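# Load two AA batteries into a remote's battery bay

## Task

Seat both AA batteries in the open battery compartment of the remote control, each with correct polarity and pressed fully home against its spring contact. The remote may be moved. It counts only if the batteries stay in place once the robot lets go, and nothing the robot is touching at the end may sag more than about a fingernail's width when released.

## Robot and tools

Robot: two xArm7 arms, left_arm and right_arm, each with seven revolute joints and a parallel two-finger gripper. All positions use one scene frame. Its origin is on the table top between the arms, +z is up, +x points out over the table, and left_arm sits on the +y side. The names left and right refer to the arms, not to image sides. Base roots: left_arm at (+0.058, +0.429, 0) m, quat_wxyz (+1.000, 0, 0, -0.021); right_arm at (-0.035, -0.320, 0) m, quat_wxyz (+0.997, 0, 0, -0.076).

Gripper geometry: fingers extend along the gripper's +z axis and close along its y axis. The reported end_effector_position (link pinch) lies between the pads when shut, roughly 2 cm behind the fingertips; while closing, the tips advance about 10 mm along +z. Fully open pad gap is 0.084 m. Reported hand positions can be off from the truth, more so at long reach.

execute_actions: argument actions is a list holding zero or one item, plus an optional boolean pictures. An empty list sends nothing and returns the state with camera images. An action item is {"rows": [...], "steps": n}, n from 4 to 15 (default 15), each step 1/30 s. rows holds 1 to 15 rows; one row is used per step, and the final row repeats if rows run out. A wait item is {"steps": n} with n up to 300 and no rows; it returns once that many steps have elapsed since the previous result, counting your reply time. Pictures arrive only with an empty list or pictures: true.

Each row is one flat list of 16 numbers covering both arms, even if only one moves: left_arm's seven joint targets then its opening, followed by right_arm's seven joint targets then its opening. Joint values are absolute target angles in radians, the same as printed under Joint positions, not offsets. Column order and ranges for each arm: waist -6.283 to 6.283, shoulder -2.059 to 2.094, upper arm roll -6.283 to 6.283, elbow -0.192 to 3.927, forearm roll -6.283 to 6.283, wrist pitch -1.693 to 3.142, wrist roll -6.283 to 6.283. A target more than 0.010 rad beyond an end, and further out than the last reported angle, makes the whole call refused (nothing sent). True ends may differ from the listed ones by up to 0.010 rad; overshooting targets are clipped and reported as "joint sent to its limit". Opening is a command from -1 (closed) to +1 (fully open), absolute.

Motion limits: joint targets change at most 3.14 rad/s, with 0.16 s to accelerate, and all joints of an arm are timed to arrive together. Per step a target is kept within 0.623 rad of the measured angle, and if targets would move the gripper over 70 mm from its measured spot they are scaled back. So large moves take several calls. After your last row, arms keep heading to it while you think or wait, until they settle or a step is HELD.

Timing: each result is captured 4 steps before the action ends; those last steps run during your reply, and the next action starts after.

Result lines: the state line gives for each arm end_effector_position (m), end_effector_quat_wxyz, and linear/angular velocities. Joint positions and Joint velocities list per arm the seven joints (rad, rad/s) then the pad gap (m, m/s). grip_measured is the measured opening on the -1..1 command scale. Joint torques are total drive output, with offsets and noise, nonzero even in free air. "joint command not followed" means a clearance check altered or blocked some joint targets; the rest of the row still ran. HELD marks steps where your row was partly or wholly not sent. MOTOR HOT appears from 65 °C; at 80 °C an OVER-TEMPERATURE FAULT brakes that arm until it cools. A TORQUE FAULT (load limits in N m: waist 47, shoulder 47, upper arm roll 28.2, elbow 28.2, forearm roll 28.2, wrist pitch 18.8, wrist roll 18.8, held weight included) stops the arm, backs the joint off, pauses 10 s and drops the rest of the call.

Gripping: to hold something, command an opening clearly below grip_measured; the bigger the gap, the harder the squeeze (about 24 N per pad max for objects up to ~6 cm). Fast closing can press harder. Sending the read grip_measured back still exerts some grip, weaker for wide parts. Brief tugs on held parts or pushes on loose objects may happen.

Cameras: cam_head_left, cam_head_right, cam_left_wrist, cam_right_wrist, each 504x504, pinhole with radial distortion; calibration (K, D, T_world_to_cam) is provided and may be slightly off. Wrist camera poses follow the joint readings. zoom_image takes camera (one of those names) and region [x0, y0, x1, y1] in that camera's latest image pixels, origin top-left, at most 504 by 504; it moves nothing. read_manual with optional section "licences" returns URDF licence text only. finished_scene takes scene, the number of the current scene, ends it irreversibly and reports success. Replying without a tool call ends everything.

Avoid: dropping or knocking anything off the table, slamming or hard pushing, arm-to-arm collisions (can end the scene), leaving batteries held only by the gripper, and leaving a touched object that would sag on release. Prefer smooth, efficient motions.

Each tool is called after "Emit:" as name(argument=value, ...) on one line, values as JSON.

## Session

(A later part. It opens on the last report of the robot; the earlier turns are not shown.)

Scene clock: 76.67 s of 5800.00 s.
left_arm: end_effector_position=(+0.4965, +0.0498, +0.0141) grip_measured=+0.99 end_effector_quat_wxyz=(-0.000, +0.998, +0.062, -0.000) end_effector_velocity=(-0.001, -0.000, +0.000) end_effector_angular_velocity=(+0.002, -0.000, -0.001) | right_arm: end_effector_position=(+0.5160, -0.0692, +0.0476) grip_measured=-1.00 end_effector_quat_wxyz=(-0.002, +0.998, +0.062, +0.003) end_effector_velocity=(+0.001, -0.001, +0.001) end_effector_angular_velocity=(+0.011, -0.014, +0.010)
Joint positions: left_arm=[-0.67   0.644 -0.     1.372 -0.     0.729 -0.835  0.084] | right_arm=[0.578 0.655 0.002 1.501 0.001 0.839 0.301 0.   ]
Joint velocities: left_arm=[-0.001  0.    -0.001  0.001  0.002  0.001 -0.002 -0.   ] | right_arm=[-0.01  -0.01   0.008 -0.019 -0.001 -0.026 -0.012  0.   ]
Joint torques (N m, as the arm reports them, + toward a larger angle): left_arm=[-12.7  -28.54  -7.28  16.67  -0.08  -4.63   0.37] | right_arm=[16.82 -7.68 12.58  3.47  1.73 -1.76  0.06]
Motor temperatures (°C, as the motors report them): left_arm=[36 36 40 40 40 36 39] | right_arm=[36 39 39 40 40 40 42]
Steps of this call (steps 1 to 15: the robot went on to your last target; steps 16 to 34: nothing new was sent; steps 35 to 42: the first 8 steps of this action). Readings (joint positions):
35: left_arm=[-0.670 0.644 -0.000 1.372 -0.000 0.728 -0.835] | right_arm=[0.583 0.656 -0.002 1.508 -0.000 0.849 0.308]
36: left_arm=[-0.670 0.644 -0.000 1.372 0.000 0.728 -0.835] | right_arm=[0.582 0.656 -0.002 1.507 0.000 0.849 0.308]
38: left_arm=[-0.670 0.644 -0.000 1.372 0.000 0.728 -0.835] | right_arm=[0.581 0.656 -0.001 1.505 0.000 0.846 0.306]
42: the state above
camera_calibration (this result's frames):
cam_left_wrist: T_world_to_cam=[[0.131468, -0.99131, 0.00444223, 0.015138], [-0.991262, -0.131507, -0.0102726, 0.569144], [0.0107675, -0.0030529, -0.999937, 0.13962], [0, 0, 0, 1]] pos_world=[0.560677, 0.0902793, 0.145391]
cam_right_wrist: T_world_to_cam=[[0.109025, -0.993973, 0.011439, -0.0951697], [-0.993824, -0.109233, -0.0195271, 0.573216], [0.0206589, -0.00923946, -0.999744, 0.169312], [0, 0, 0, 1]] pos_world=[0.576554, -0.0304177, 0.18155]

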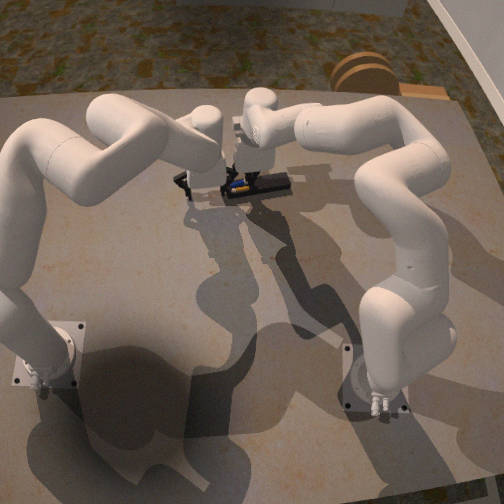

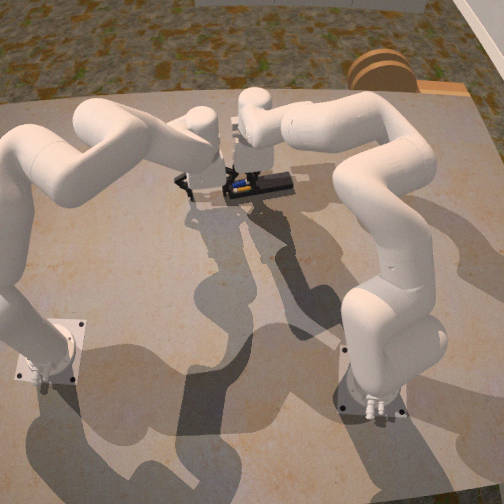

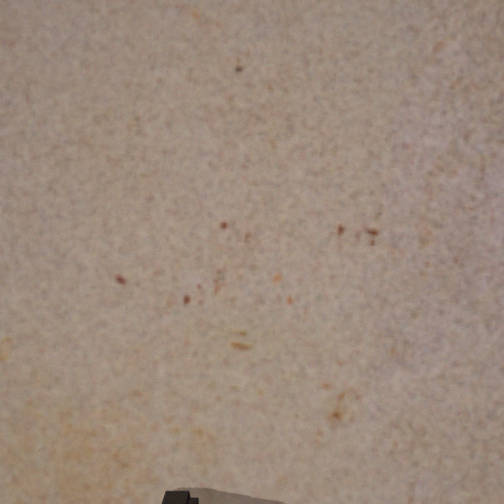

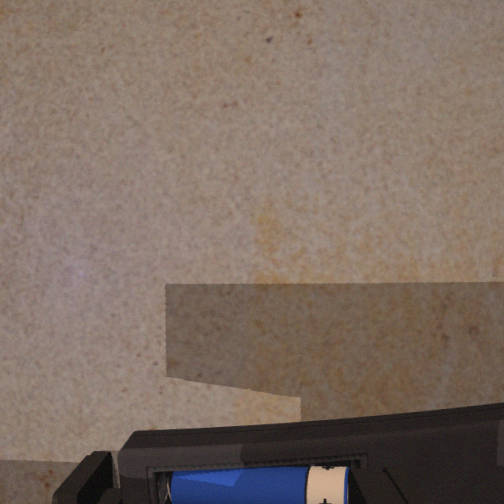

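Emit:
execute_actions(actions=[{"rows":[[-0.67,0.6444,0,1.372,0,0.7276,-0.835,1,0.5759,0.657,0,1.5001,0,0.8431,0.3009,-1],[-0.67,0.6444,0,1.372,0,0.7276,-0.835,1,0.5759,0.6526,0,1.5016,0,0.849,0.3009,-1]],"steps":8}])

Emit:
execute_actions(actions=[{"steps":5}], pictures=true)

Emit:
zoom_image(camera="cam_right_wrist", region=[250,404,450,504])

Emit:
zoom_image(camera="cam_head_left", region=[210,150,310,210])

Scene clock: 77.77 s of 5800.00 s.
left_arm: end_effector_position=(+0.4960, +0.0486, +0.0140) grip_measured=+0.99 end_effector_quat_wxyz=(+0.001, +0.998, +0.060, +0.000) end_effector_velocity=(-0.003, -0.014, -0.000) end_effector_angular_velocity=(-0.017, -0.008, -0.013) | right_arm: end_effector_position=(+0.5152, -0.0716, +0.0482) grip_measured=-1.00 end_effector_quat_wxyz=(-0.000, +0.998, +0.061, +0.001) end_effector_velocity=(-0.008, -0.014, +0.001) end_effector_angular_velocity=(-0.025, +0.043, -0.012)
Joint positions: left_arm=[-0.671  0.645 -0.001  1.373  0.     0.727 -0.835  0.084] | right_arm=[ 0.576  0.652  0.     1.5   -0.     0.846  0.302  0.   ]
Joint velocities: left_arm=[-0.01   0.01  -0.011  0.011 -0.002 -0.016 -0.004  0.   ] | right_arm=[-0.007 -0.01  -0.009 -0.002 -0.     0.058 -0.002  0.   ]
Joint torques (N m, as the arm reports them, + toward a larger angle): left_arm=[ -7.84 -29.37  -5.09  15.42  -0.74  -3.75  -0.1 ] | right_arm=[  9.13 -14.16   6.11   3.7    0.7    0.82  -0.58]
Motor temperatures (°C, as the motors report them): left_arm=[36 36 40 40 40 36 39] | right_arm=[36 39 39 40 40 40 42]
Steps of this call (steps 1 to 4: the last 4 steps of your previous action; steps 5 to 15: the robot went on to your last target; steps 16 to 29: nothing new was sent; steps 30 to 33: the first 4 steps of this action). Readings (joint positions):
30: left_arm=[-0.670 0.644 -0.000 1.372 0.000 0.728 -0.835] | right_arm=[0.577 0.654 0.001 1.499 0.000 0.838 0.301]
31: left_arm=[-0.670 0.644 -0.000 1.372 0.000 0.728 -0.835] | right_arm=[0.577 0.653 0.001 1.500 0.000 0.840 0.301]
33: the state above

Scene clock: 77.93 s of 5800.00 s.
left_arm: end_effector_position=(+0.4960, +0.0485, +0.0140) grip_measured=+0.99 end_effector_quat_wxyz=(+0.001, +0.998, +0.060, +0.000) end_effector_velocity=(+0.000, +0.001, +0.000) end_effector_angular_velocity=(-0.001, +0.001, +0.005) | right_arm: end_effector_position=(+0.5151, -0.0719, +0.0482) grip_measured=-1.00 end_effector_quat_wxyz=(+0.000, +0.998, +0.061, -0.000) end_effector_velocity=(-0.000, +0.000, -0.000) end_effector_angular_velocity=(-0.001, +0.003, +0.003)
Joint positions: left_arm=[-0.671  0.645 -0.002  1.373 -0.     0.726 -0.835  0.084] | right_arm=[ 0.576  0.652  0.     1.501 -0.     0.849  0.301  0.   ]
Joint velocities: left_arm=[ 0.001 -0.001  0.001  0.    -0.002  0.001 -0.001  0.   ] | right_arm=[ 0.     0.002  0.     0.004 -0.     0.005 -0.002  0.   ]
Joint torques (N m, as the arm reports them, + toward a larger angle): left_arm=[ -7.02 -28.98  -4.23  15.42  -0.63  -3.43   0.02] | right_arm=[  8.28 -14.09   5.84   3.23   0.67   1.3   -0.55]
Motor temperatures (°C, as the motors report them): left_arm=[36 36 40 40 40 36 39] | right_arm=[36 39 39 40 40 40 42]
Kept back: nothing.
Steps of this call (steps 1 to 4: the last 4 steps of your previous action; step 5: the robot went on to your last target). Readings (joint positions):
1: left_arm=[-0.671 0.645 -0.002 1.373 0.000 0.726 -0.835] | right_arm=[0.576 0.652 -0.000 1.500 -0.000 0.847 0.301]
2: left_arm=[-0.671 0.645 -0.002 1.373 0.000 0.726 -0.835] | right_arm=[0.576 0.652 -0.000 1.500 -0.000 0.848 0.301]
4: left_arm=[-0.671 0.645 -0.002 1.373 0.000 0.726 -0.835] | right_arm=[0.576 0.652 0.000 1.501 -0.000 0.848 0.301]
5: the state above
camera_calibration (this result's frames):
cam_left_wrist: T_world_to_cam=[[0.129136, -0.991607, 0.0062445, 0.0150433], [-0.991558, -0.129199, -0.0109303, 0.568549], [0.0116454, -0.00478028, -0.999921, 0.139119], [0, 0, 0, 1]] pos_world=[0.560187, 0.089038, 0.145228]
cam_right_wrist: T_world_to_cam=[[0.106609, -0.994187, 0.015081, -0.0966718], [-0.994194, -0.106808, -0.0130666, 0.571999], [0.0146014, -0.0136004, -0.999801, 0.172721], [0, 0, 0, 1]] pos_world=[0.576462, -0.0326666, 0.181618]

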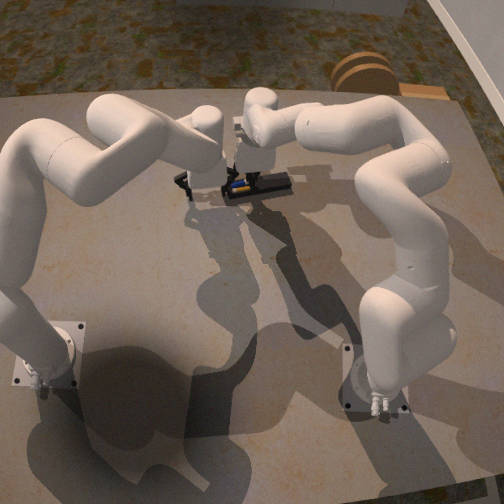

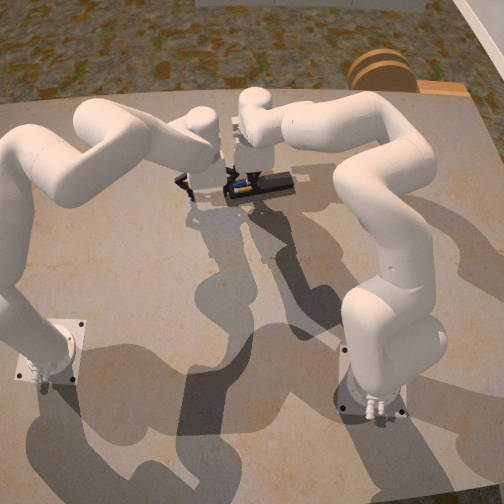

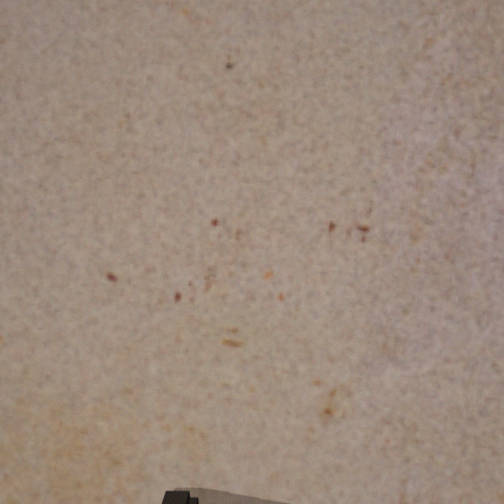

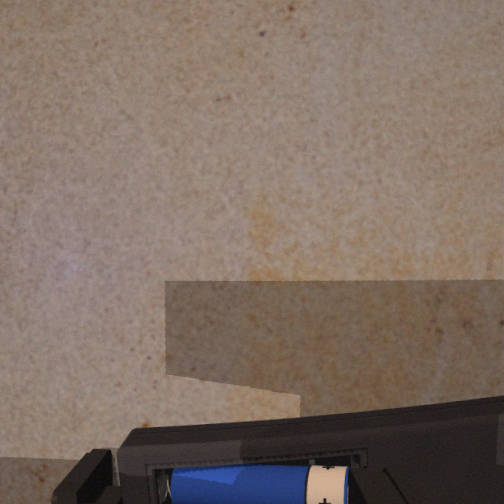

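Region (250, 404, 450, 504) of cam_right_wrist's 504x504 image, scaled by 2.520, with more detail than that image has.

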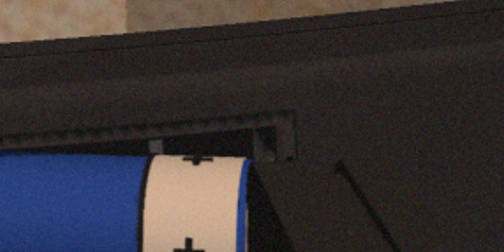

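Region (210, 150, 310, 210) of cam_head_left's 504x504 image, scaled by 5.040, with more detail than that image has; it fills the top 302 rows of this view, and the rest is white.

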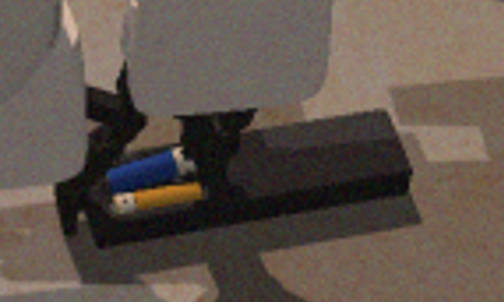

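Emit:
execute_actions(actions=[{"rows":[[-0.67,0.6444,0,1.372,0,0.7276,-0.85,1,0.5759,0.6526,0,1.5016,0,0.849,0.285,-1],[-0.67,0.6444,0,1.372,0,0.7276,-0.865,1,0.5759,0.6526,0,1.5016,0,0.849,0.268,-1],[-0.67,0.6444,0,1.372,0,0.7276,-0.88,1,0.5759,0.6526,0,1.5016,0,0.849,0.252,-1],[-0.67,0.6444,0,1.372,0,0.7276,-0.895,1,0.5759,0.6526,0,1.5016,0,0.849,0.236,-1],[-0.67,0.6444,0,1.372,0,0.7276,-0.895,1,0.5759,0.6526,0,1.5016,0,0.849,0.236,-1],[-0.67,0.6444,0,1.372,0,0.7276,-0.895,1,0.5759,0.655,0,1.5008,0,0.8458,0.236,-1],[-0.67,0.6444,0,1.372,0,0.7276,-0.895,1,0.5759,0.6574,0,1.5,0,0.8426,0.236,-1],[-0.67,0.6444,0,1.372,0,0.7276,-0.895,1,0.5759,0.6606,0,1.4989,0,0.8383,0.236,-1]],"steps":14}], pictures=true)

Emit:
zoom_image(camera="cam_head_left", region=[210,150,310,210])

Scene clock: 78.97 s of 5800.00 s.
left_arm: end_effector_position=(+0.4952, +0.0493, +0.0140) grip_measured=+1.00 end_effector_quat_wxyz=(-0.000, +0.996, +0.091, -0.001) end_effector_velocity=(+0.009, +0.005, +0.000) end_effector_angular_velocity=(-0.002, -0.009, +0.020) | right_arm: end_effector_position=(+0.5171, -0.0732, +0.0465) grip_measured=-1.00 end_effector_quat_wxyz=(-0.000, +0.996, +0.092, +0.002) end_effector_velocity=(+0.010, +0.007, +0.001) end_effector_angular_velocity=(+0.018, -0.037, +0.009)
Joint positions: left_arm=[-0.671  0.644 -0.002  1.371 -0.     0.729 -0.895  0.084] | right_arm=[ 0.575  0.656 -0.002  1.501 -0.     0.841  0.236  0.   ]
Joint velocities: left_arm=[ 0.007  0.004  0.009  0.006 -0.001 -0.006 -0.005  0.   ] | right_arm=[ 0.001  0.009  0.002  0.006 -0.    -0.044 -0.006  0.   ]
Joint torques (N m, as the arm reports them, + toward a larger angle): left_arm=[  0.06 -28.02   1.49  15.72   0.4   -3.85  -0.46] | right_arm=[13.25 -9.85  9.55  1.63  0.99  0.77 -0.24]
Motor temperatures (°C, as the motors report them): left_arm=[36 36 40 40 40 36 39] | right_arm=[36 39 39 40 40 40 42]
Steps of this call (steps 1 to 15: the robot went on to your last target; steps 16 to 21: nothing new was sent; steps 22 to 31: the first 10 steps of this action). Readings (joint positions):
22: left_arm=[-0.671 0.645 -0.001 1.372 -0.000 0.727 -0.836] | right_arm=[0.576 0.653 0.000 1.502 0.000 0.849 0.300]
23: left_arm=[-0.671 0.644 -0.001 1.372 -0.000 0.727 -0.842] | right_arm=[0.576 0.653 -0.000 1.502 -0.000 0.849 0.294]
25: left_arm=[-0.671 0.644 -0.002 1.371 0.000 0.729 -0.865] | right_arm=[0.576 0.653 -0.001 1.502 -0.000 0.848 0.269]
29: left_arm=[-0.671 0.643 -0.002 1.371 -0.000 0.730 -0.893] | right_arm=[0.575 0.655 -0.002 1.501 -0.000 0.845 0.237]
31: the state above
camera_calibration (this result's frames):
cam_left_wrist: T_world_to_cam=[[0.188613, -0.982043, 0.00407561, -0.0139932], [-0.982007, -0.188642, -0.00869454, 0.566029], [0.00930725, -0.00236238, -0.999954, 0.140174], [0, 0, 0, 1]] pos_world=[0.557179, 0.0933659, 0.145146]
cam_right_wrist: T_world_to_cam=[[0.168304, -0.985618, 0.0152152, -0.129513], [-0.985536, -0.16856, -0.0174863, 0.565033], [0.0197995, -0.0120521, -0.999731, 0.168365], [0, 0, 0, 1]] pos_world=[0.575324, -0.0303789, 0.180171]

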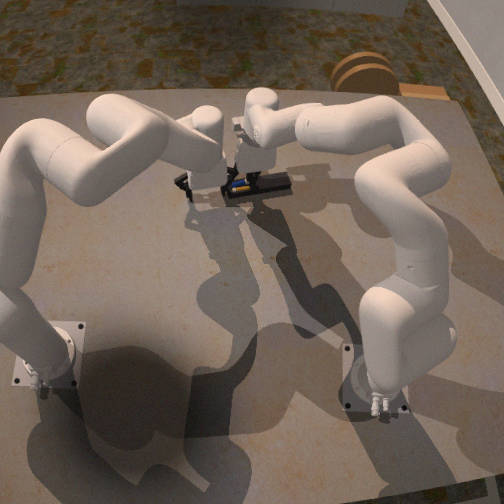

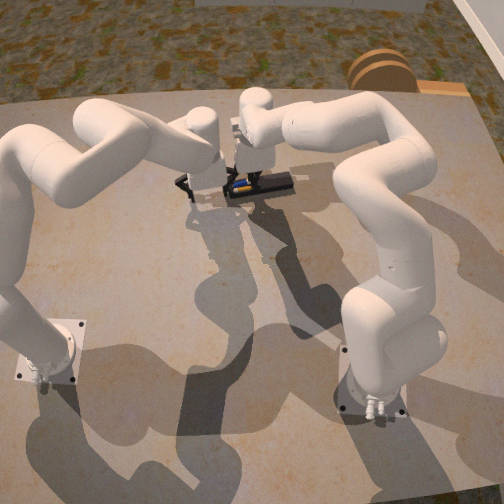

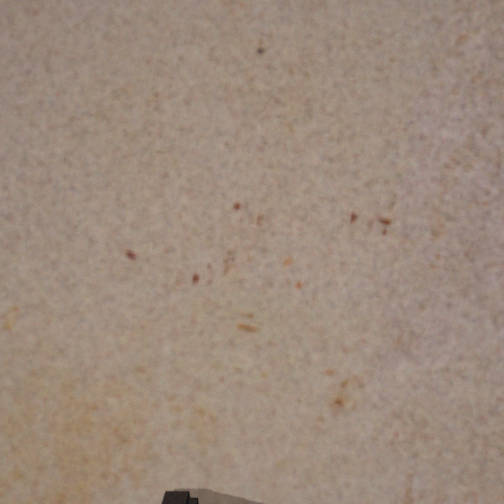

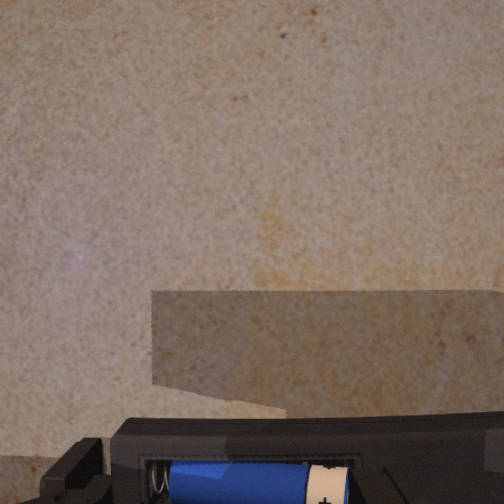

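Region (210, 150, 310, 210) of cam_head_left's 504x504 image, scaled by 5.040, with more detail than that image has; it fills the top 302 rows of this view, and the rest is white.

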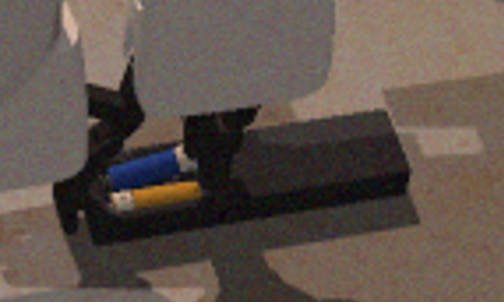

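Emit:
execute_actions(actions=[{"rows":[[-0.67,0.6444,0,1.372,0,0.7276,-0.895,1,0.5767,0.6625,0,1.4991,0,0.8366,0.2368,-1],[-0.67,0.6444,0,1.372,0,0.7276,-0.895,1,0.5775,0.6645,0,1.4993,0,0.8348,0.2376,-1],[-0.67,0.6444,0,1.372,0,0.7276,-0.895,1,0.5783,0.6665,0,1.4995,0,0.833,0.2384,-1]],"steps":10}], pictures=true)

Scene clock: 79.33 s of 5800.00 s.
left_arm: end_effector_position=(+0.4967, +0.0503, +0.0140) grip_measured=+1.00 end_effector_quat_wxyz=(-0.000, +0.996, +0.092, -0.000) end_effector_velocity=(+0.003, +0.003, -0.000) end_effector_angular_velocity=(+0.002, -0.004, +0.003) | right_arm: end_effector_position=(+0.5183, -0.0717, +0.0463) grip_measured=-1.00 end_effector_quat_wxyz=(-0.001, +0.996, +0.092, +0.005) end_effector_velocity=(+0.003, +0.003, +0.001) end_effector_angular_velocity=(+0.004, -0.010, -0.002)
Joint positions: left_arm=[-0.67   0.644  0.     1.372 -0.     0.728 -0.895  0.084] | right_arm=[ 0.577  0.658 -0.002  1.502 -0.     0.833  0.238  0.   ]
Joint velocities: left_arm=[ 0.003  0.001  0.003  0.     0.004 -0.002 -0.     0.   ] | right_arm=[ 0.002  0.003 -0.     0.005 -0.001 -0.01   0.004  0.   ]
Joint torques (N m, as the arm reports them, + toward a larger angle): left_arm=[  0.37 -27.66   1.68  16.31   0.56  -4.33  -0.62] | right_arm=[18.64 -7.59 14.35  0.7   1.49  1.   -0.39]
Motor temperatures (°C, as the motors report them): left_arm=[36 36 40 40 40 36 39] | right_arm=[36 39 39 40 40 40 42]
Steps of this call (steps 1 to 4: the last 4 steps of your previous action; step 5: the robot went on to your last target; steps 6 to 11: the first 6 steps of this action). Readings (joint positions):
6: left_arm=[-0.671 0.644 -0.001 1.371 -0.000 0.729 -0.895] | right_arm=[0.575 0.656 -0.002 1.500 -0.000 0.838 0.236]
7: left_arm=[-0.671 0.644 -0.001 1.371 -0.000 0.729 -0.895] | right_arm=[0.575 0.656 -0.002 1.500 -0.000 0.838 0.236]
9: left_arm=[-0.670 0.644 -0.000 1.372 -0.000 0.728 -0.895] | right_arm=[0.576 0.658 -0.002 1.501 -0.000 0.835 0.238]
11: the state above
camera_calibration (this result's frames):
cam_left_wrist: T_world_to_cam=[[0.19095, -0.98159, 0.00426972, -0.0144909], [-0.981536, -0.190986, -0.0105907, 0.567561], [0.0112112, -0.00216859, -0.999935, 0.13919], [0, 0, 0, 1]] pos_world=[0.558288, 0.0944738, 0.145254]
cam_right_wrist: T_world_to_cam=[[0.167668, -0.985743, 0.0140792, -0.127814], [-0.985506, -0.167967, -0.0237738, 0.566869], [0.0257997, -0.00988905, -0.999618, 0.165182], [0, 0, 0, 1]] pos_world=[0.575822, -0.0291426, 0.180395]

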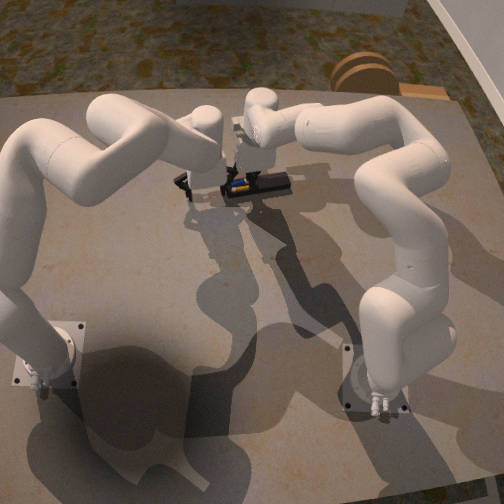

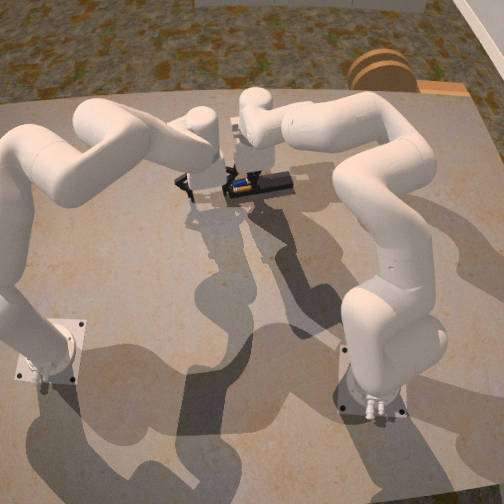

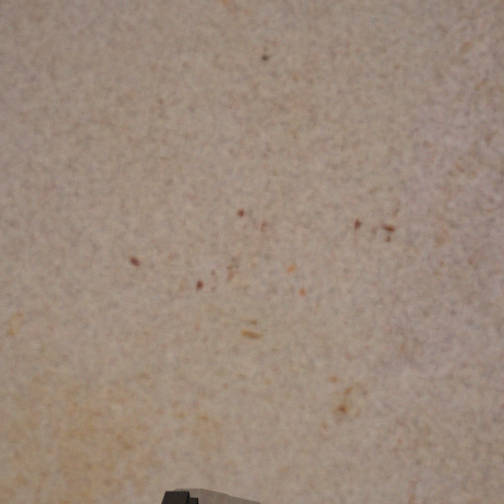

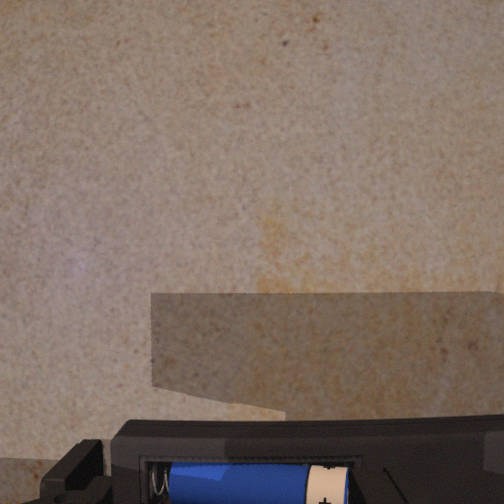

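Emit:
execute_actions(actions=[{"rows":[[-0.67,0.6444,0,1.372,0,0.7276,-0.895,1,0.5759,0.659,0,1.498,0,0.839,0.236,-1],[-0.67,0.6444,0,1.372,0,0.7276,-0.895,1,0.5735,0.656,0,1.4965,0,0.84,0.2336,-1],[-0.67,0.6444,0,1.372,0,0.7276,-0.895,1,0.5713,0.6548,0,1.4947,0,0.8395,0.2314,-1],[-0.67,0.6444,0,1.372,0,0.7276,-0.895,1,0.5691,0.6537,0,1.4929,0,0.8389,0.2292,-1],[-0.67,0.6444,0,1.372,0,0.7276,-0.895,1,0.5668,0.6526,0,1.4911,0,0.8384,0.2269,-1],[-0.67,0.6444,0,1.372,0,0.7276,-0.895,1,0.5645,0.6515,0,1.4893,0,0.8378,0.2246,-1],[-0.67,0.6444,0,1.372,0,0.7276,-0.895,1,0.5623,0.6504,0,1.4875,0,0.8372,0.2224,-1],[-0.67,0.6444,0,1.372,0,0.7276,-0.895,1,0.5623,0.6504,0,1.4875,0,0.8372,0.2224,-1],[-0.67,0.6444,0,1.372,0,0.7276,-0.895,1,0.5623,0.6504,0,1.4875,0,0.8372,0.2224,-1],[-0.67,0.6444,0,1.372,0,0.7276,-0.895,1,0.5623,0.64,0,1.491,0,0.851,0.2224,-1],[-0.67,0.6444,0,1.372,0,0.7276,-0.895,1,0.5623,0.625,0,1.496,0,0.871,0.2224,-1],[-0.67,0.6444,0,1.372,0,0.7276,-0.895,1,0.5623,0.6027,0,1.5034,0,0.9008,0.2224,-1]],"steps":15}])

Emit:
execute_actions(actions=[{"steps":8}], pictures=true)

Emit:
zoom_image(camera="cam_right_wrist", region=[100,380,420,504])

Scene clock: 80.27 s of 5800.00 s.
left_arm: end_effector_position=(+0.4969, +0.0498, +0.0141) grip_measured=+1.00 end_effector_quat_wxyz=(+0.000, +0.996, +0.092, +0.000) end_effector_velocity=(+0.020, -0.014, +0.001) end_effector_angular_velocity=(-0.046, -0.051, +0.021) | right_arm: end_effector_position=(+0.5133, -0.0758, +0.0466) grip_measured=-1.00 end_effector_quat_wxyz=(-0.001, +0.995, +0.097, -0.002) end_effector_velocity=(-0.052, -0.038, +0.034) end_effector_angular_velocity=(-0.101, +0.191, -0.002)
Joint positions: left_arm=[-0.67   0.645  0.     1.373  0.     0.727 -0.895  0.084] | right_arm=[0.566 0.647 0.005 1.488 0.001 0.844 0.223 0.   ]
Joint velocities: left_arm=[ 0.002  0.026  0.003  0.032 -0.005 -0.063 -0.012  0.001] | right_arm=[-0.007 -0.114 -0.013 -0.031 -0.009  0.299 -0.008  0.   ]
Joint torques (N m, as the arm reports them, + toward a larger angle): left_arm=[ -0.19 -28.64   0.79  15.19  -0.21  -2.96  -0.38] | right_arm=[  7.63 -22.61   4.68   6.23   0.72   1.59  -0.48]
Motor temperatures (°C, as the motors report them): left_arm=[36 36 40 41 40 36 39] | right_arm=[36 39 39 40 40 40 42]
Steps of this call (steps 1 to 4: the last 4 steps of your previous action; steps 5 to 15: the robot went on to your last target; steps 16 to 17: nothing new was sent; steps 18 to 28: the first 11 steps of this action). Readings (joint positions):
18: left_arm=[-0.670 0.644 0.000 1.372 0.000 0.728 -0.895] | right_arm=[0.577 0.658 -0.003 1.502 -0.000 0.833 0.238]
19: left_arm=[-0.670 0.644 0.000 1.372 0.000 0.728 -0.895] | right_arm=[0.577 0.657 -0.002 1.501 0.000 0.835 0.238]
21: left_arm=[-0.670 0.644 0.000 1.372 0.001 0.728 -0.895] | right_arm=[0.574 0.654 0.000 1.497 0.000 0.837 0.234]
25: left_arm=[-0.670 0.644 0.000 1.372 0.000 0.728 -0.895] | right_arm=[0.567 0.650 0.005 1.489 0.001 0.837 0.225]
28: the state above

Scene clock: 80.53 s of 5800.00 s.
left_arm: end_effector_position=(+0.4997, +0.0478, +0.0175) grip_measured=+1.00 end_effector_quat_wxyz=(+0.004, +0.996, +0.092, +0.004) end_effector_velocity=(-0.034, +0.018, -0.037) end_effector_angular_velocity=(+0.066, +0.084, -0.017) | right_arm: end_effector_position=(+0.5134, -0.0778, +0.0723) grip_measured=-1.00 end_effector_quat_wxyz=(+0.000, +0.995, +0.096, -0.004) end_effector_velocity=(+0.010, -0.038, -0.011) end_effector_angular_velocity=(-0.029, +0.011, -0.058)
Joint positions: left_arm=[-0.67   0.642  0.     1.377 -0.     0.724 -0.896  0.084] | right_arm=[0.565 0.605 0.003 1.5   0.    0.902 0.222 0.   ]
Joint velocities: left_arm=[-0.005  0.028 -0.009 -0.051  0.001  0.027  0.004 -0.   ] | right_arm=[-0.026  0.012 -0.038 -0.01  -0.001  0.     0.002  0.   ]
Joint torques (N m, as the arm reports them, + toward a larger angle): left_arm=[ -1.42 -23.41   0.35  10.06   0.75  -0.95   0.1 ] | right_arm=[  0.75 -25.84   0.27  11.28   0.46  -1.7   -0.35]
Motor temperatures (°C, as the motors report them): left_arm=[36 36 40 41 40 36 39] | right_arm=[36 39 39 40 40 40 42]
Kept back: nothing.
Steps of this call (steps 1 to 4: the last 4 steps of your previous action; steps 5 to 8: the robot went on to your last target). Readings (joint positions):
1: left_arm=[-0.670 0.645 0.000 1.374 -0.000 0.725 -0.896] | right_arm=[0.566 0.642 0.005 1.486 0.001 0.857 0.222]
2: left_arm=[-0.670 0.645 0.001 1.377 -0.001 0.723 -0.896] | right_arm=[0.566 0.633 0.006 1.485 0.000 0.877 0.222]
4: left_arm=[-0.669 0.641 0.001 1.381 -0.001 0.721 -0.896] | right_arm=[0.567 0.614 0.007 1.492 0.000 0.900 0.222]
8: the state above
camera_calibration (this result's frames):
cam_left_wrist: T_world_to_cam=[[0.191946, -0.981316, 0.0132592, -0.0181852], [-0.98121, -0.19216, -0.0173857, 0.570071], [0.0196088, -0.00967296, -0.999761, 0.138783], [0, 0, 0, 1]] pos_world=[0.560128, 0.093042, 0.148902]
cam_right_wrist: T_world_to_cam=[[0.176409, -0.984204, 0.014887, -0.137813], [-0.984282, -0.17651, -0.00574477, 0.558962], [0.00828174, -0.0136396, -0.999873, 0.200036], [0, 0, 0, 1]] pos_world=[0.572832, -0.0342456, 0.205273]

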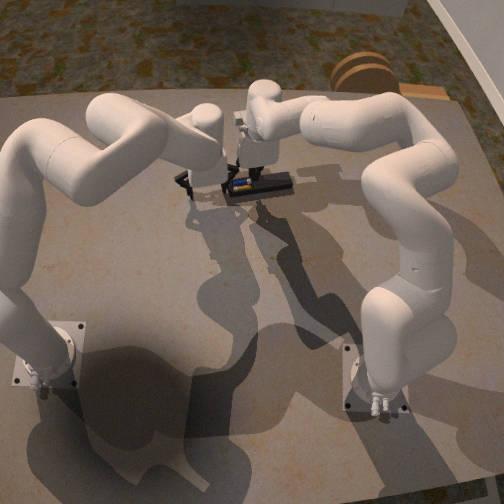

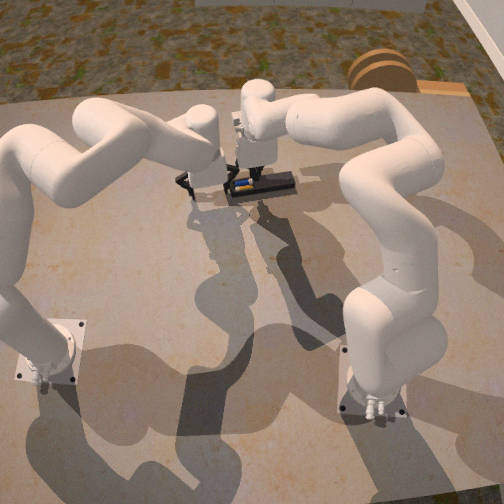

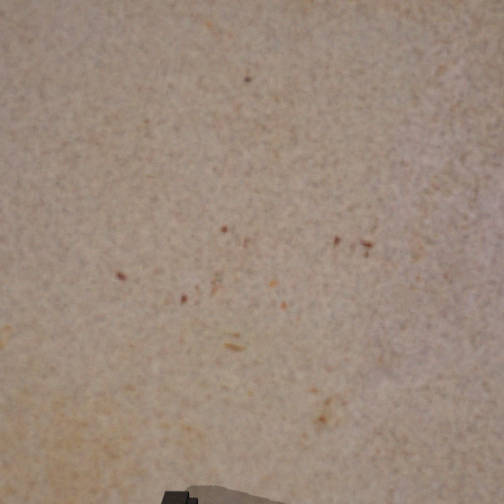

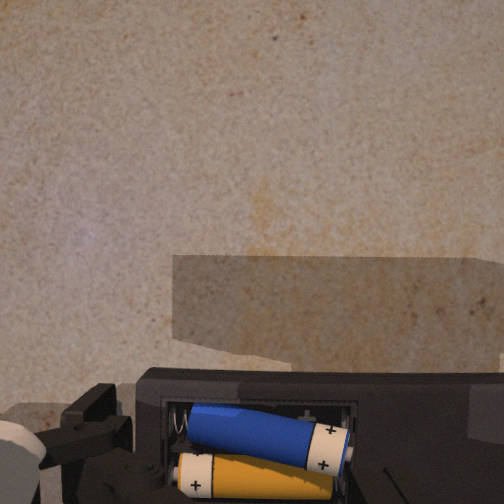

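Region (100, 380, 420, 504) of cam_right_wrist's 504x504 image, scaled by 1.575, with more detail than that image has; it fills the top 195 rows of this view, and the rest is white.

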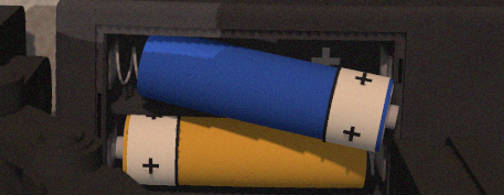

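Emit:
execute_actions(actions=[{"rows":[[-0.65,0.59,0,1.31,0,0.72,-0.88,1,0.5623,0.595,0,1.5034,0,0.9084,0.6,-1],[-0.6237,0.5325,0,1.2353,0,0.7028,-0.85,1,0.5623,0.595,0,1.5034,0,0.9084,1.2,-1],[-0.6237,0.5325,0,1.2353,0,0.7028,-0.85,1,0.5623,0.595,0,1.5034,0,0.9084,1.8728,-1],[-0.6237,0.5325,0,1.2353,0,0.7028,-0.85,1,0.5623,0.595,0,1.5034,0,0.9084,1.8728,-1],[-0.6237,0.5325,0,1.2353,0,0.7028,-0.85,1,0.5623,0.595,0,1.5034,0,0.9084,1.8728,-1],[-0.6237,0.5325,0,1.2353,0,0.7028,-0.85,1,0.5623,0.595,0,1.5034,0,0.9084,1.8728,-1],[-0.6237,0.5325,0,1.2353,0,0.7028,-0.85,1,0.5623,0.595,0,1.5034,0,0.9084,1.8728,-1],[-0.6237,0.5325,0,1.2353,0,0.7028,-0.85,1,0.6048,0.5499,0,1.4159,0,0.866,1.8728,-1]],"steps":15}])

Emit:
execute_actions(actions=[{"steps":15}], pictures=true)

Scene clock: 83.73 s of 5800.00 s.
left_arm: end_effector_position=(+0.4913, +0.0891, +0.0302) grip_measured=+1.00 end_effector_quat_wxyz=(+0.000, +0.996, +0.093, +0.000) end_effector_velocity=(-0.058, -0.046, -0.025) end_effector_angular_velocity=(+0.003, +0.066, -0.116) | right_arm: end_effector_position=(+0.5147, -0.0790, +0.0790) grip_measured=-1.00 end_effector_quat_wxyz=(-0.001, +0.962, -0.272, +0.002) end_effector_velocity=(-0.064, +0.037, +0.003) end_effector_angular_velocity=(+0.020, -0.043, -3.013)
Joint positions: left_arm=[-0.623  0.533  0.     1.236  0.     0.703 -0.85   0.084] | right_arm=[ 0.567  0.589 -0.002  1.492 -0.     0.898  0.964  0.   ]
Joint velocities: left_arm=[-0.049  0.032 -0.076 -0.019 -0.001  0.003  0.002 -0.   ] | right_arm=[ 0.123 -0.174 -0.025 -0.29  -0.    -0.16   3.115  0.   ]
Joint torques (N m, as the arm reports them, + toward a larger angle): left_arm=[ -0.08 -22.73   1.42  10.65   0.59  -0.87   0.11] | right_arm=[  6.99 -27.58   2.28  10.45   0.53  -1.8   -0.3 ]
Motor temperatures (°C, as the motors report them): left_arm=[36 36 40 40 40 36 39] | right_arm=[36 39 39 40 40 40 42]
Steps of this call (steps 1 to 30: the robot went on to your last target; steps 31 to 85: nothing new was sent; steps 86 to 96: the first 11 steps of this action). Readings (joint positions):
86: left_arm=[-0.670 0.644 -0.000 1.371 0.000 0.727 -0.895] | right_arm=[0.562 0.603 0.000 1.503 -0.000 0.901 0.223]
87: left_arm=[-0.668 0.638 -0.001 1.363 0.000 0.726 -0.892] | right_arm=[0.562 0.603 0.000 1.503 -0.000 0.901 0.233]
89: left_arm=[-0.650 0.588 -0.005 1.300 0.000 0.716 -0.874] | right_arm=[0.562 0.602 0.000 1.503 -0.000 0.902 0.303]
93: left_arm=[-0.620 0.529 0.007 1.238 -0.000 0.703 -0.851] | right_arm=[0.562 0.597 0.000 1.504 0.000 0.906 0.653]
96: the state above

Scene clock: 84.23 s of 5800.00 s.
left_arm: end_effector_position=(+0.4907, +0.0886, +0.0300) grip_measured=+1.00 end_effector_quat_wxyz=(-0.000, +0.996, +0.092, -0.000) end_effector_velocity=(+0.000, +0.001, +0.000) end_effector_angular_velocity=(+0.001, -0.001, +0.000) | right_arm: end_effector_position=(+0.4911, -0.0648, +0.0751) grip_measured=-1.00 end_effector_quat_wxyz=(-0.000, +0.758, -0.652, +0.000) end_effector_velocity=(-0.001, +0.001, -0.001) end_effector_angular_velocity=(+0.001, +0.002, -0.010)
Joint positions: left_arm=[-0.624  0.533 -0.     1.235  0.     0.703 -0.85   0.084] | right_arm=[ 0.604  0.55  -0.001  1.416 -0.     0.866  1.871  0.   ]
Joint velocities: left_arm=[ 0.    -0.     0.001 -0.001  0.001  0.     0.     0.   ] | right_arm=[-0.     0.     0.003 -0.002  0.    -0.     0.013  0.   ]
Joint torques (N m, as the arm reports them, + toward a larger angle): left_arm=[ -1.93 -21.62   0.06  10.03   0.61  -0.96   0.05] | right_arm=[  0.5  -25.83  -0.54  11.11   0.49  -1.68  -0.49]
Motor temperatures (°C, as the motors report them): left_arm=[36 36 40 40 40 36 39] | right_arm=[36 39 39 41 40 40 42]
Kept back: nothing.
Steps of this call (steps 1 to 4: the last 4 steps of your previous action; steps 5 to 15: the robot went on to your last target). Readings (joint positions):
1: left_arm=[-0.624 0.533 -0.002 1.235 0.000 0.703 -0.850] | right_arm=[0.572 0.582 -0.002 1.480 -0.000 0.892 1.069]
2: left_arm=[-0.625 0.534 -0.003 1.235 0.000 0.703 -0.850] | right_arm=[0.579 0.575 -0.002 1.467 -0.000 0.886 1.173]
4: left_arm=[-0.625 0.534 -0.002 1.235 0.000 0.703 -0.850] | right_arm=[0.592 0.564 0.001 1.444 0.000 0.878 1.382]
8: left_arm=[-0.624 0.533 0.000 1.236 0.000 0.703 -0.850] | right_arm=[0.603 0.553 0.002 1.421 0.000 0.869 1.756]
15: the state above
camera_calibration (this result's frames):
cam_left_wrist: T_world_to_cam=[[0.191684, -0.981445, 0.00469559, 0.0238032], [-0.98139, -0.191724, -0.0107119, 0.569157], [0.0114134, -0.0025549, -0.999932, 0.155295], [0, 0, 0, 1]] pos_world=[0.55223, 0.13288, 0.161269]
cam_right_wrist: T_world_to_cam=[[-0.990764, -0.134794, 0.0147485, 0.507169], [-0.134991, 0.990758, -0.0132614, 0.198485], [-0.0128247, -0.0151298, -0.999803, 0.213416], [0, 0, 0, 1]] pos_world=[0.532015, -0.125058, 0.208526]

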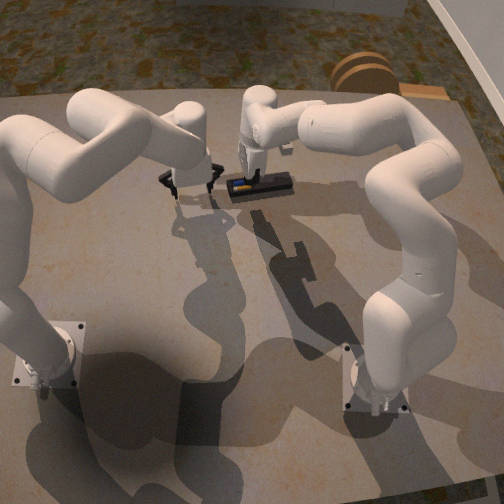

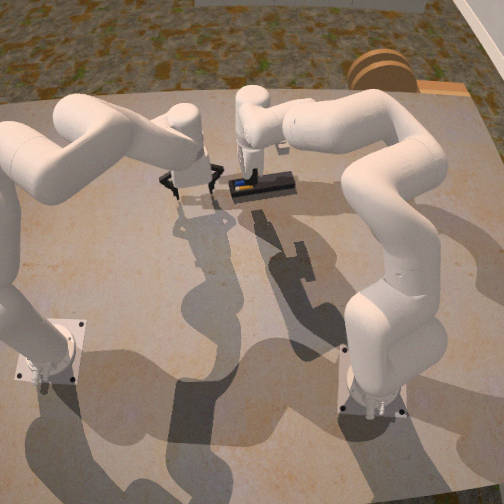

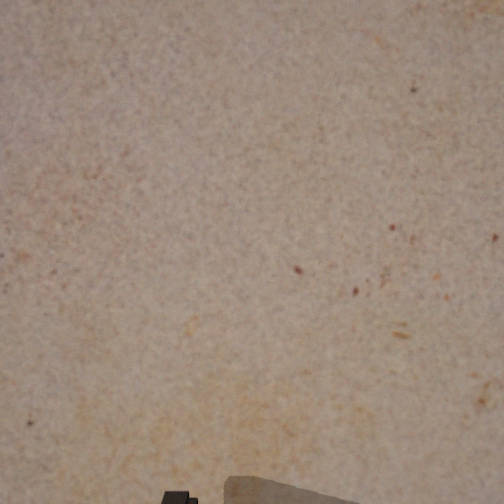

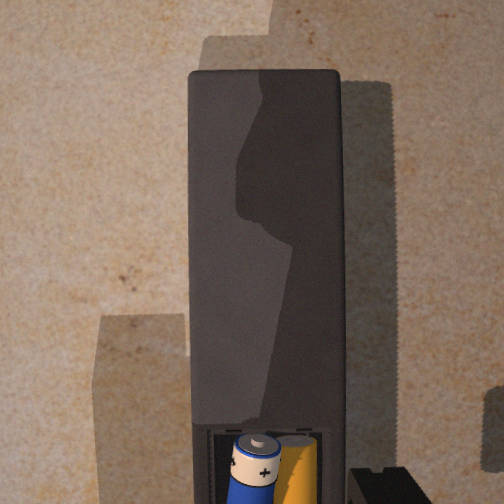

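Emit:
execute_actions(actions=[{"rows":[[-0.6237,0.5325,0,1.2353,0,0.7028,-0.85,1,0.6048,0.56,0,1.413,0,0.853,1.8728,-1],[-0.6237,0.5325,0,1.2353,0,0.7028,-0.85,1,0.6048,0.571,0,1.4096,0,0.8386,1.8728,-1],[-0.6237,0.5325,0,1.2353,0,0.7028,-0.85,1,0.6048,0.5798,0,1.407,0,0.8272,1.8728,-1],[-0.6237,0.5325,0,1.2353,0,0.7028,-0.85,1,0.6048,0.5798,0,1.407,0,0.8272,1.8728,-1],[-0.6237,0.5325,0,1.2353,0,0.7028,-0.85,1,0.6034,0.5877,0,1.4203,0,0.8326,1.8714,-1],[-0.6237,0.5325,0,1.2353,0,0.7028,-0.85,1,0.6019,0.5956,0,1.4336,0,0.838,1.8699,-1],[-0.6237,0.5325,0,1.2353,0,0.7028,-0.85,1,0.6005,0.6035,0,1.4469,0,0.8434,1.8685,-1],[-0.6237,0.5325,0,1.2353,0,0.7028,-0.85,1,0.599,0.6113,0,1.4601,0,0.8488,1.867,-1],[-0.6237,0.5325,0,1.2353,0,0.7028,-0.85,1,0.5976,0.6192,0,1.4734,0,0.8542,1.8656,-1],[-0.6237,0.5325,0,1.2353,0,0.7028,-0.85,1,0.5961,0.6271,0,1.4867,0,0.8596,1.8641,-1],[-0.6237,0.5325,0,1.2353,0,0.7028,-0.85,1,0.5947,0.635,0,1.5,0,0.865,1.8627,-1],[-0.6237,0.5325,0,1.2353,0,0.7028,-0.85,1,0.5932,0.6429,0,1.5133,0,0.8704,1.8612,-1]],"steps":15}])

Emit:
execute_actions(actions=[{"steps":8}], pictures=true)

Emit:
zoom_image(camera="cam_head_left", region=[210,150,310,210])

Scene clock: 85.97 s of 5800.00 s.
left_arm: end_effector_position=(+0.4908, +0.0887, +0.0300) grip_measured=+1.00 end_effector_quat_wxyz=(-0.000, +0.996, +0.092, +0.000) end_effector_velocity=(+0.000, +0.000, +0.000) end_effector_angular_velocity=(-0.001, -0.000, +0.001) | right_arm: end_effector_position=(+0.5047, -0.0624, +0.0577) grip_measured=-1.00 end_effector_quat_wxyz=(-0.001, +0.758, -0.652, +0.000) end_effector_velocity=(+0.095, +0.010, +0.020) end_effector_angular_velocity=(+0.017, -0.044, -0.008)
Joint positions: left_arm=[-0.624  0.532  0.     1.235 -0.     0.703 -0.85   0.084] | right_arm=[ 0.598  0.618 -0.     1.474 -0.     0.854  1.866  0.   ]
Joint velocities: left_arm=[ 0.001  0.    -0.     0.001 -0.001 -0.     0.001  0.   ] | right_arm=[-0.047  0.216 -0.006  0.417  0.     0.153 -0.044  0.   ]
Joint torques (N m, as the arm reports them, + toward a larger angle): left_arm=[ -1.32 -21.72   0.06   9.86   0.64  -0.93   0.06] | right_arm=[  0.46 -25.32  -0.59  10.36   0.54  -1.38  -0.79]
Motor temperatures (°C, as the motors report them): left_arm=[36 36 40 40 40 36 39] | right_arm=[36 39 39 41 40 40 42]
Steps of this call (steps 1 to 15: the robot went on to your last target; steps 16 to 41: nothing new was sent; steps 42 to 52: the first 11 steps of this action). Readings (joint positions):
42: left_arm=[-0.624 0.532 0.000 1.235 -0.000 0.703 -0.850] | right_arm=[0.605 0.550 -0.000 1.416 -0.000 0.865 1.873]
43: left_arm=[-0.624 0.533 -0.000 1.235 -0.000 0.703 -0.850] | right_arm=[0.605 0.553 -0.000 1.416 -0.000 0.860 1.873]
45: left_arm=[-0.624 0.533 -0.000 1.235 -0.000 0.703 -0.850] | right_arm=[0.605 0.568 -0.000 1.412 0.000 0.839 1.873]
49: left_arm=[-0.624 0.532 0.000 1.235 -0.000 0.703 -0.850] | right_arm=[0.602 0.598 0.001 1.431 0.000 0.840 1.870]
52: the state above

Scene clock: 86.23 s of 5800.00 s.
left_arm: end_effector_position=(+0.4908, +0.0887, +0.0300) grip_measured=+1.00 end_effector_quat_wxyz=(-0.000, +0.996, +0.092, +0.000) end_effector_velocity=(-0.000, +0.000, -0.000) end_effector_angular_velocity=(-0.000, +0.001, +0.002) | right_arm: end_effector_position=(+0.5121, -0.0617, +0.0570) grip_measured=-1.00 end_effector_quat_wxyz=(+0.000, +0.758, -0.652, -0.000) end_effector_velocity=(-0.002, +0.007, +0.002) end_effector_angular_velocity=(+0.005, -0.001, +0.010)
Joint positions: left_arm=[-0.624  0.532  0.     1.235  0.     0.703 -0.85   0.084] | right_arm=[0.593 0.643 0.    1.513 0.    0.87  1.861 0.   ]
Joint velocities: left_arm=[ 0.     0.     0.    -0.    -0.001 -0.    -0.001 -0.   ] | right_arm=[ 0.006 -0.003  0.006  0.002  0.001  0.002 -0.     0.   ]
Joint torques (N m, as the arm reports them, + toward a larger angle): left_arm=[ -2.06 -21.93  -0.13   9.98   0.87  -1.02   0.18] | right_arm=[ -0.01 -27.13  -1.    11.2    0.39  -1.73  -0.38]
Motor temperatures (°C, as the motors report them): left_arm=[36 36 40 40 40 36 39] | right_arm=[36 39 39 41 40 40 42]
Kept back: nothing.
Steps of this call (steps 1 to 4: the last 4 steps of your previous action; steps 5 to 8: the robot went on to your last target). Readings (joint positions):
1: left_arm=[-0.624 0.532 0.000 1.235 -0.000 0.703 -0.850] | right_arm=[0.596 0.626 -0.000 1.487 -0.000 0.859 1.864]
2: left_arm=[-0.624 0.532 0.000 1.235 -0.000 0.703 -0.850] | right_arm=[0.595 0.634 -0.000 1.500 -0.000 0.864 1.863]
4: left_arm=[-0.624 0.532 -0.000 1.235 0.000 0.703 -0.850] | right_arm=[0.593 0.642 -0.001 1.512 -0.000 0.869 1.862]
8: the state above
camera_calibration (this result's frames):
cam_left_wrist: T_world_to_cam=[[0.191902, -0.981403, 0.00470353, 0.0237761], [-0.981347, -0.191943, -0.0108069, 0.569271], [0.0115088, -0.00254191, -0.999931, 0.155289], [0, 0, 0, 1]] pos_world=[0.552302, 0.132996, 0.161318]
cam_right_wrist: T_world_to_cam=[[-0.990807, -0.134412, 0.0153506, 0.528616], [-0.134616, 0.990811, -0.0130854, 0.197788], [-0.0134507, -0.0150315, -0.999797, 0.195961], [0, 0, 0, 1]] pos_world=[0.553017, -0.121973, 0.190395]

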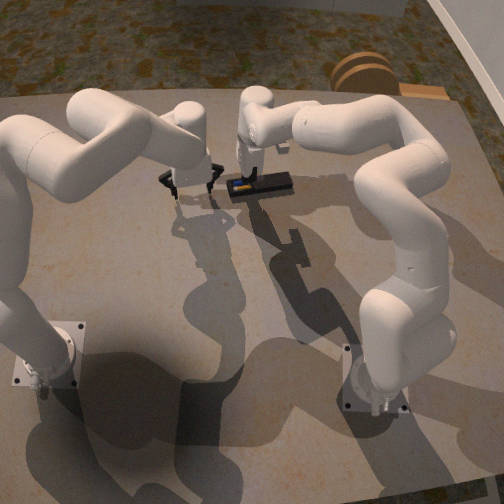

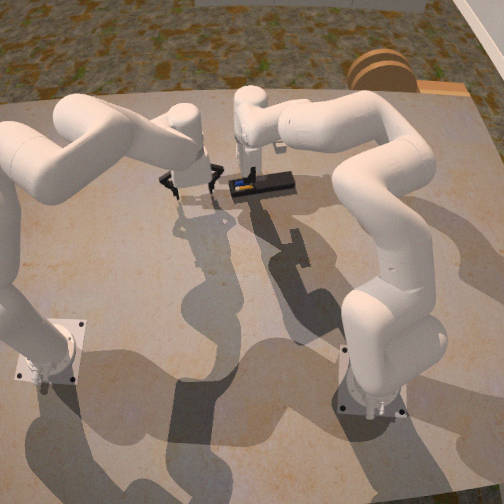

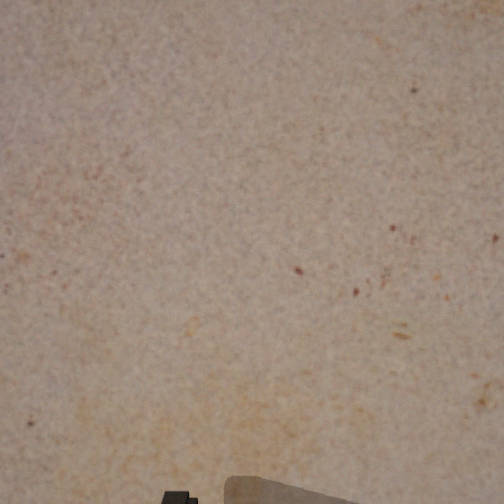

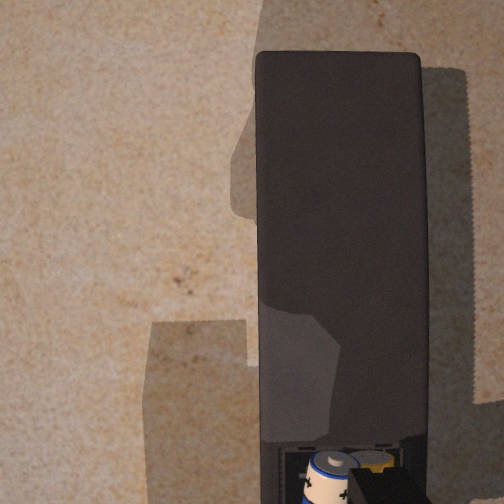

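Region (210, 150, 310, 210) of cam_head_left's 504x504 image, scaled by 5.040, with more detail than that image has; it fills the top 302 rows of this view, and the rest is white.

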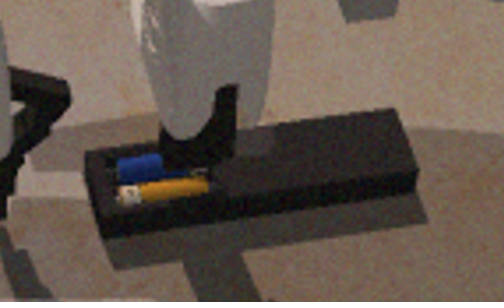

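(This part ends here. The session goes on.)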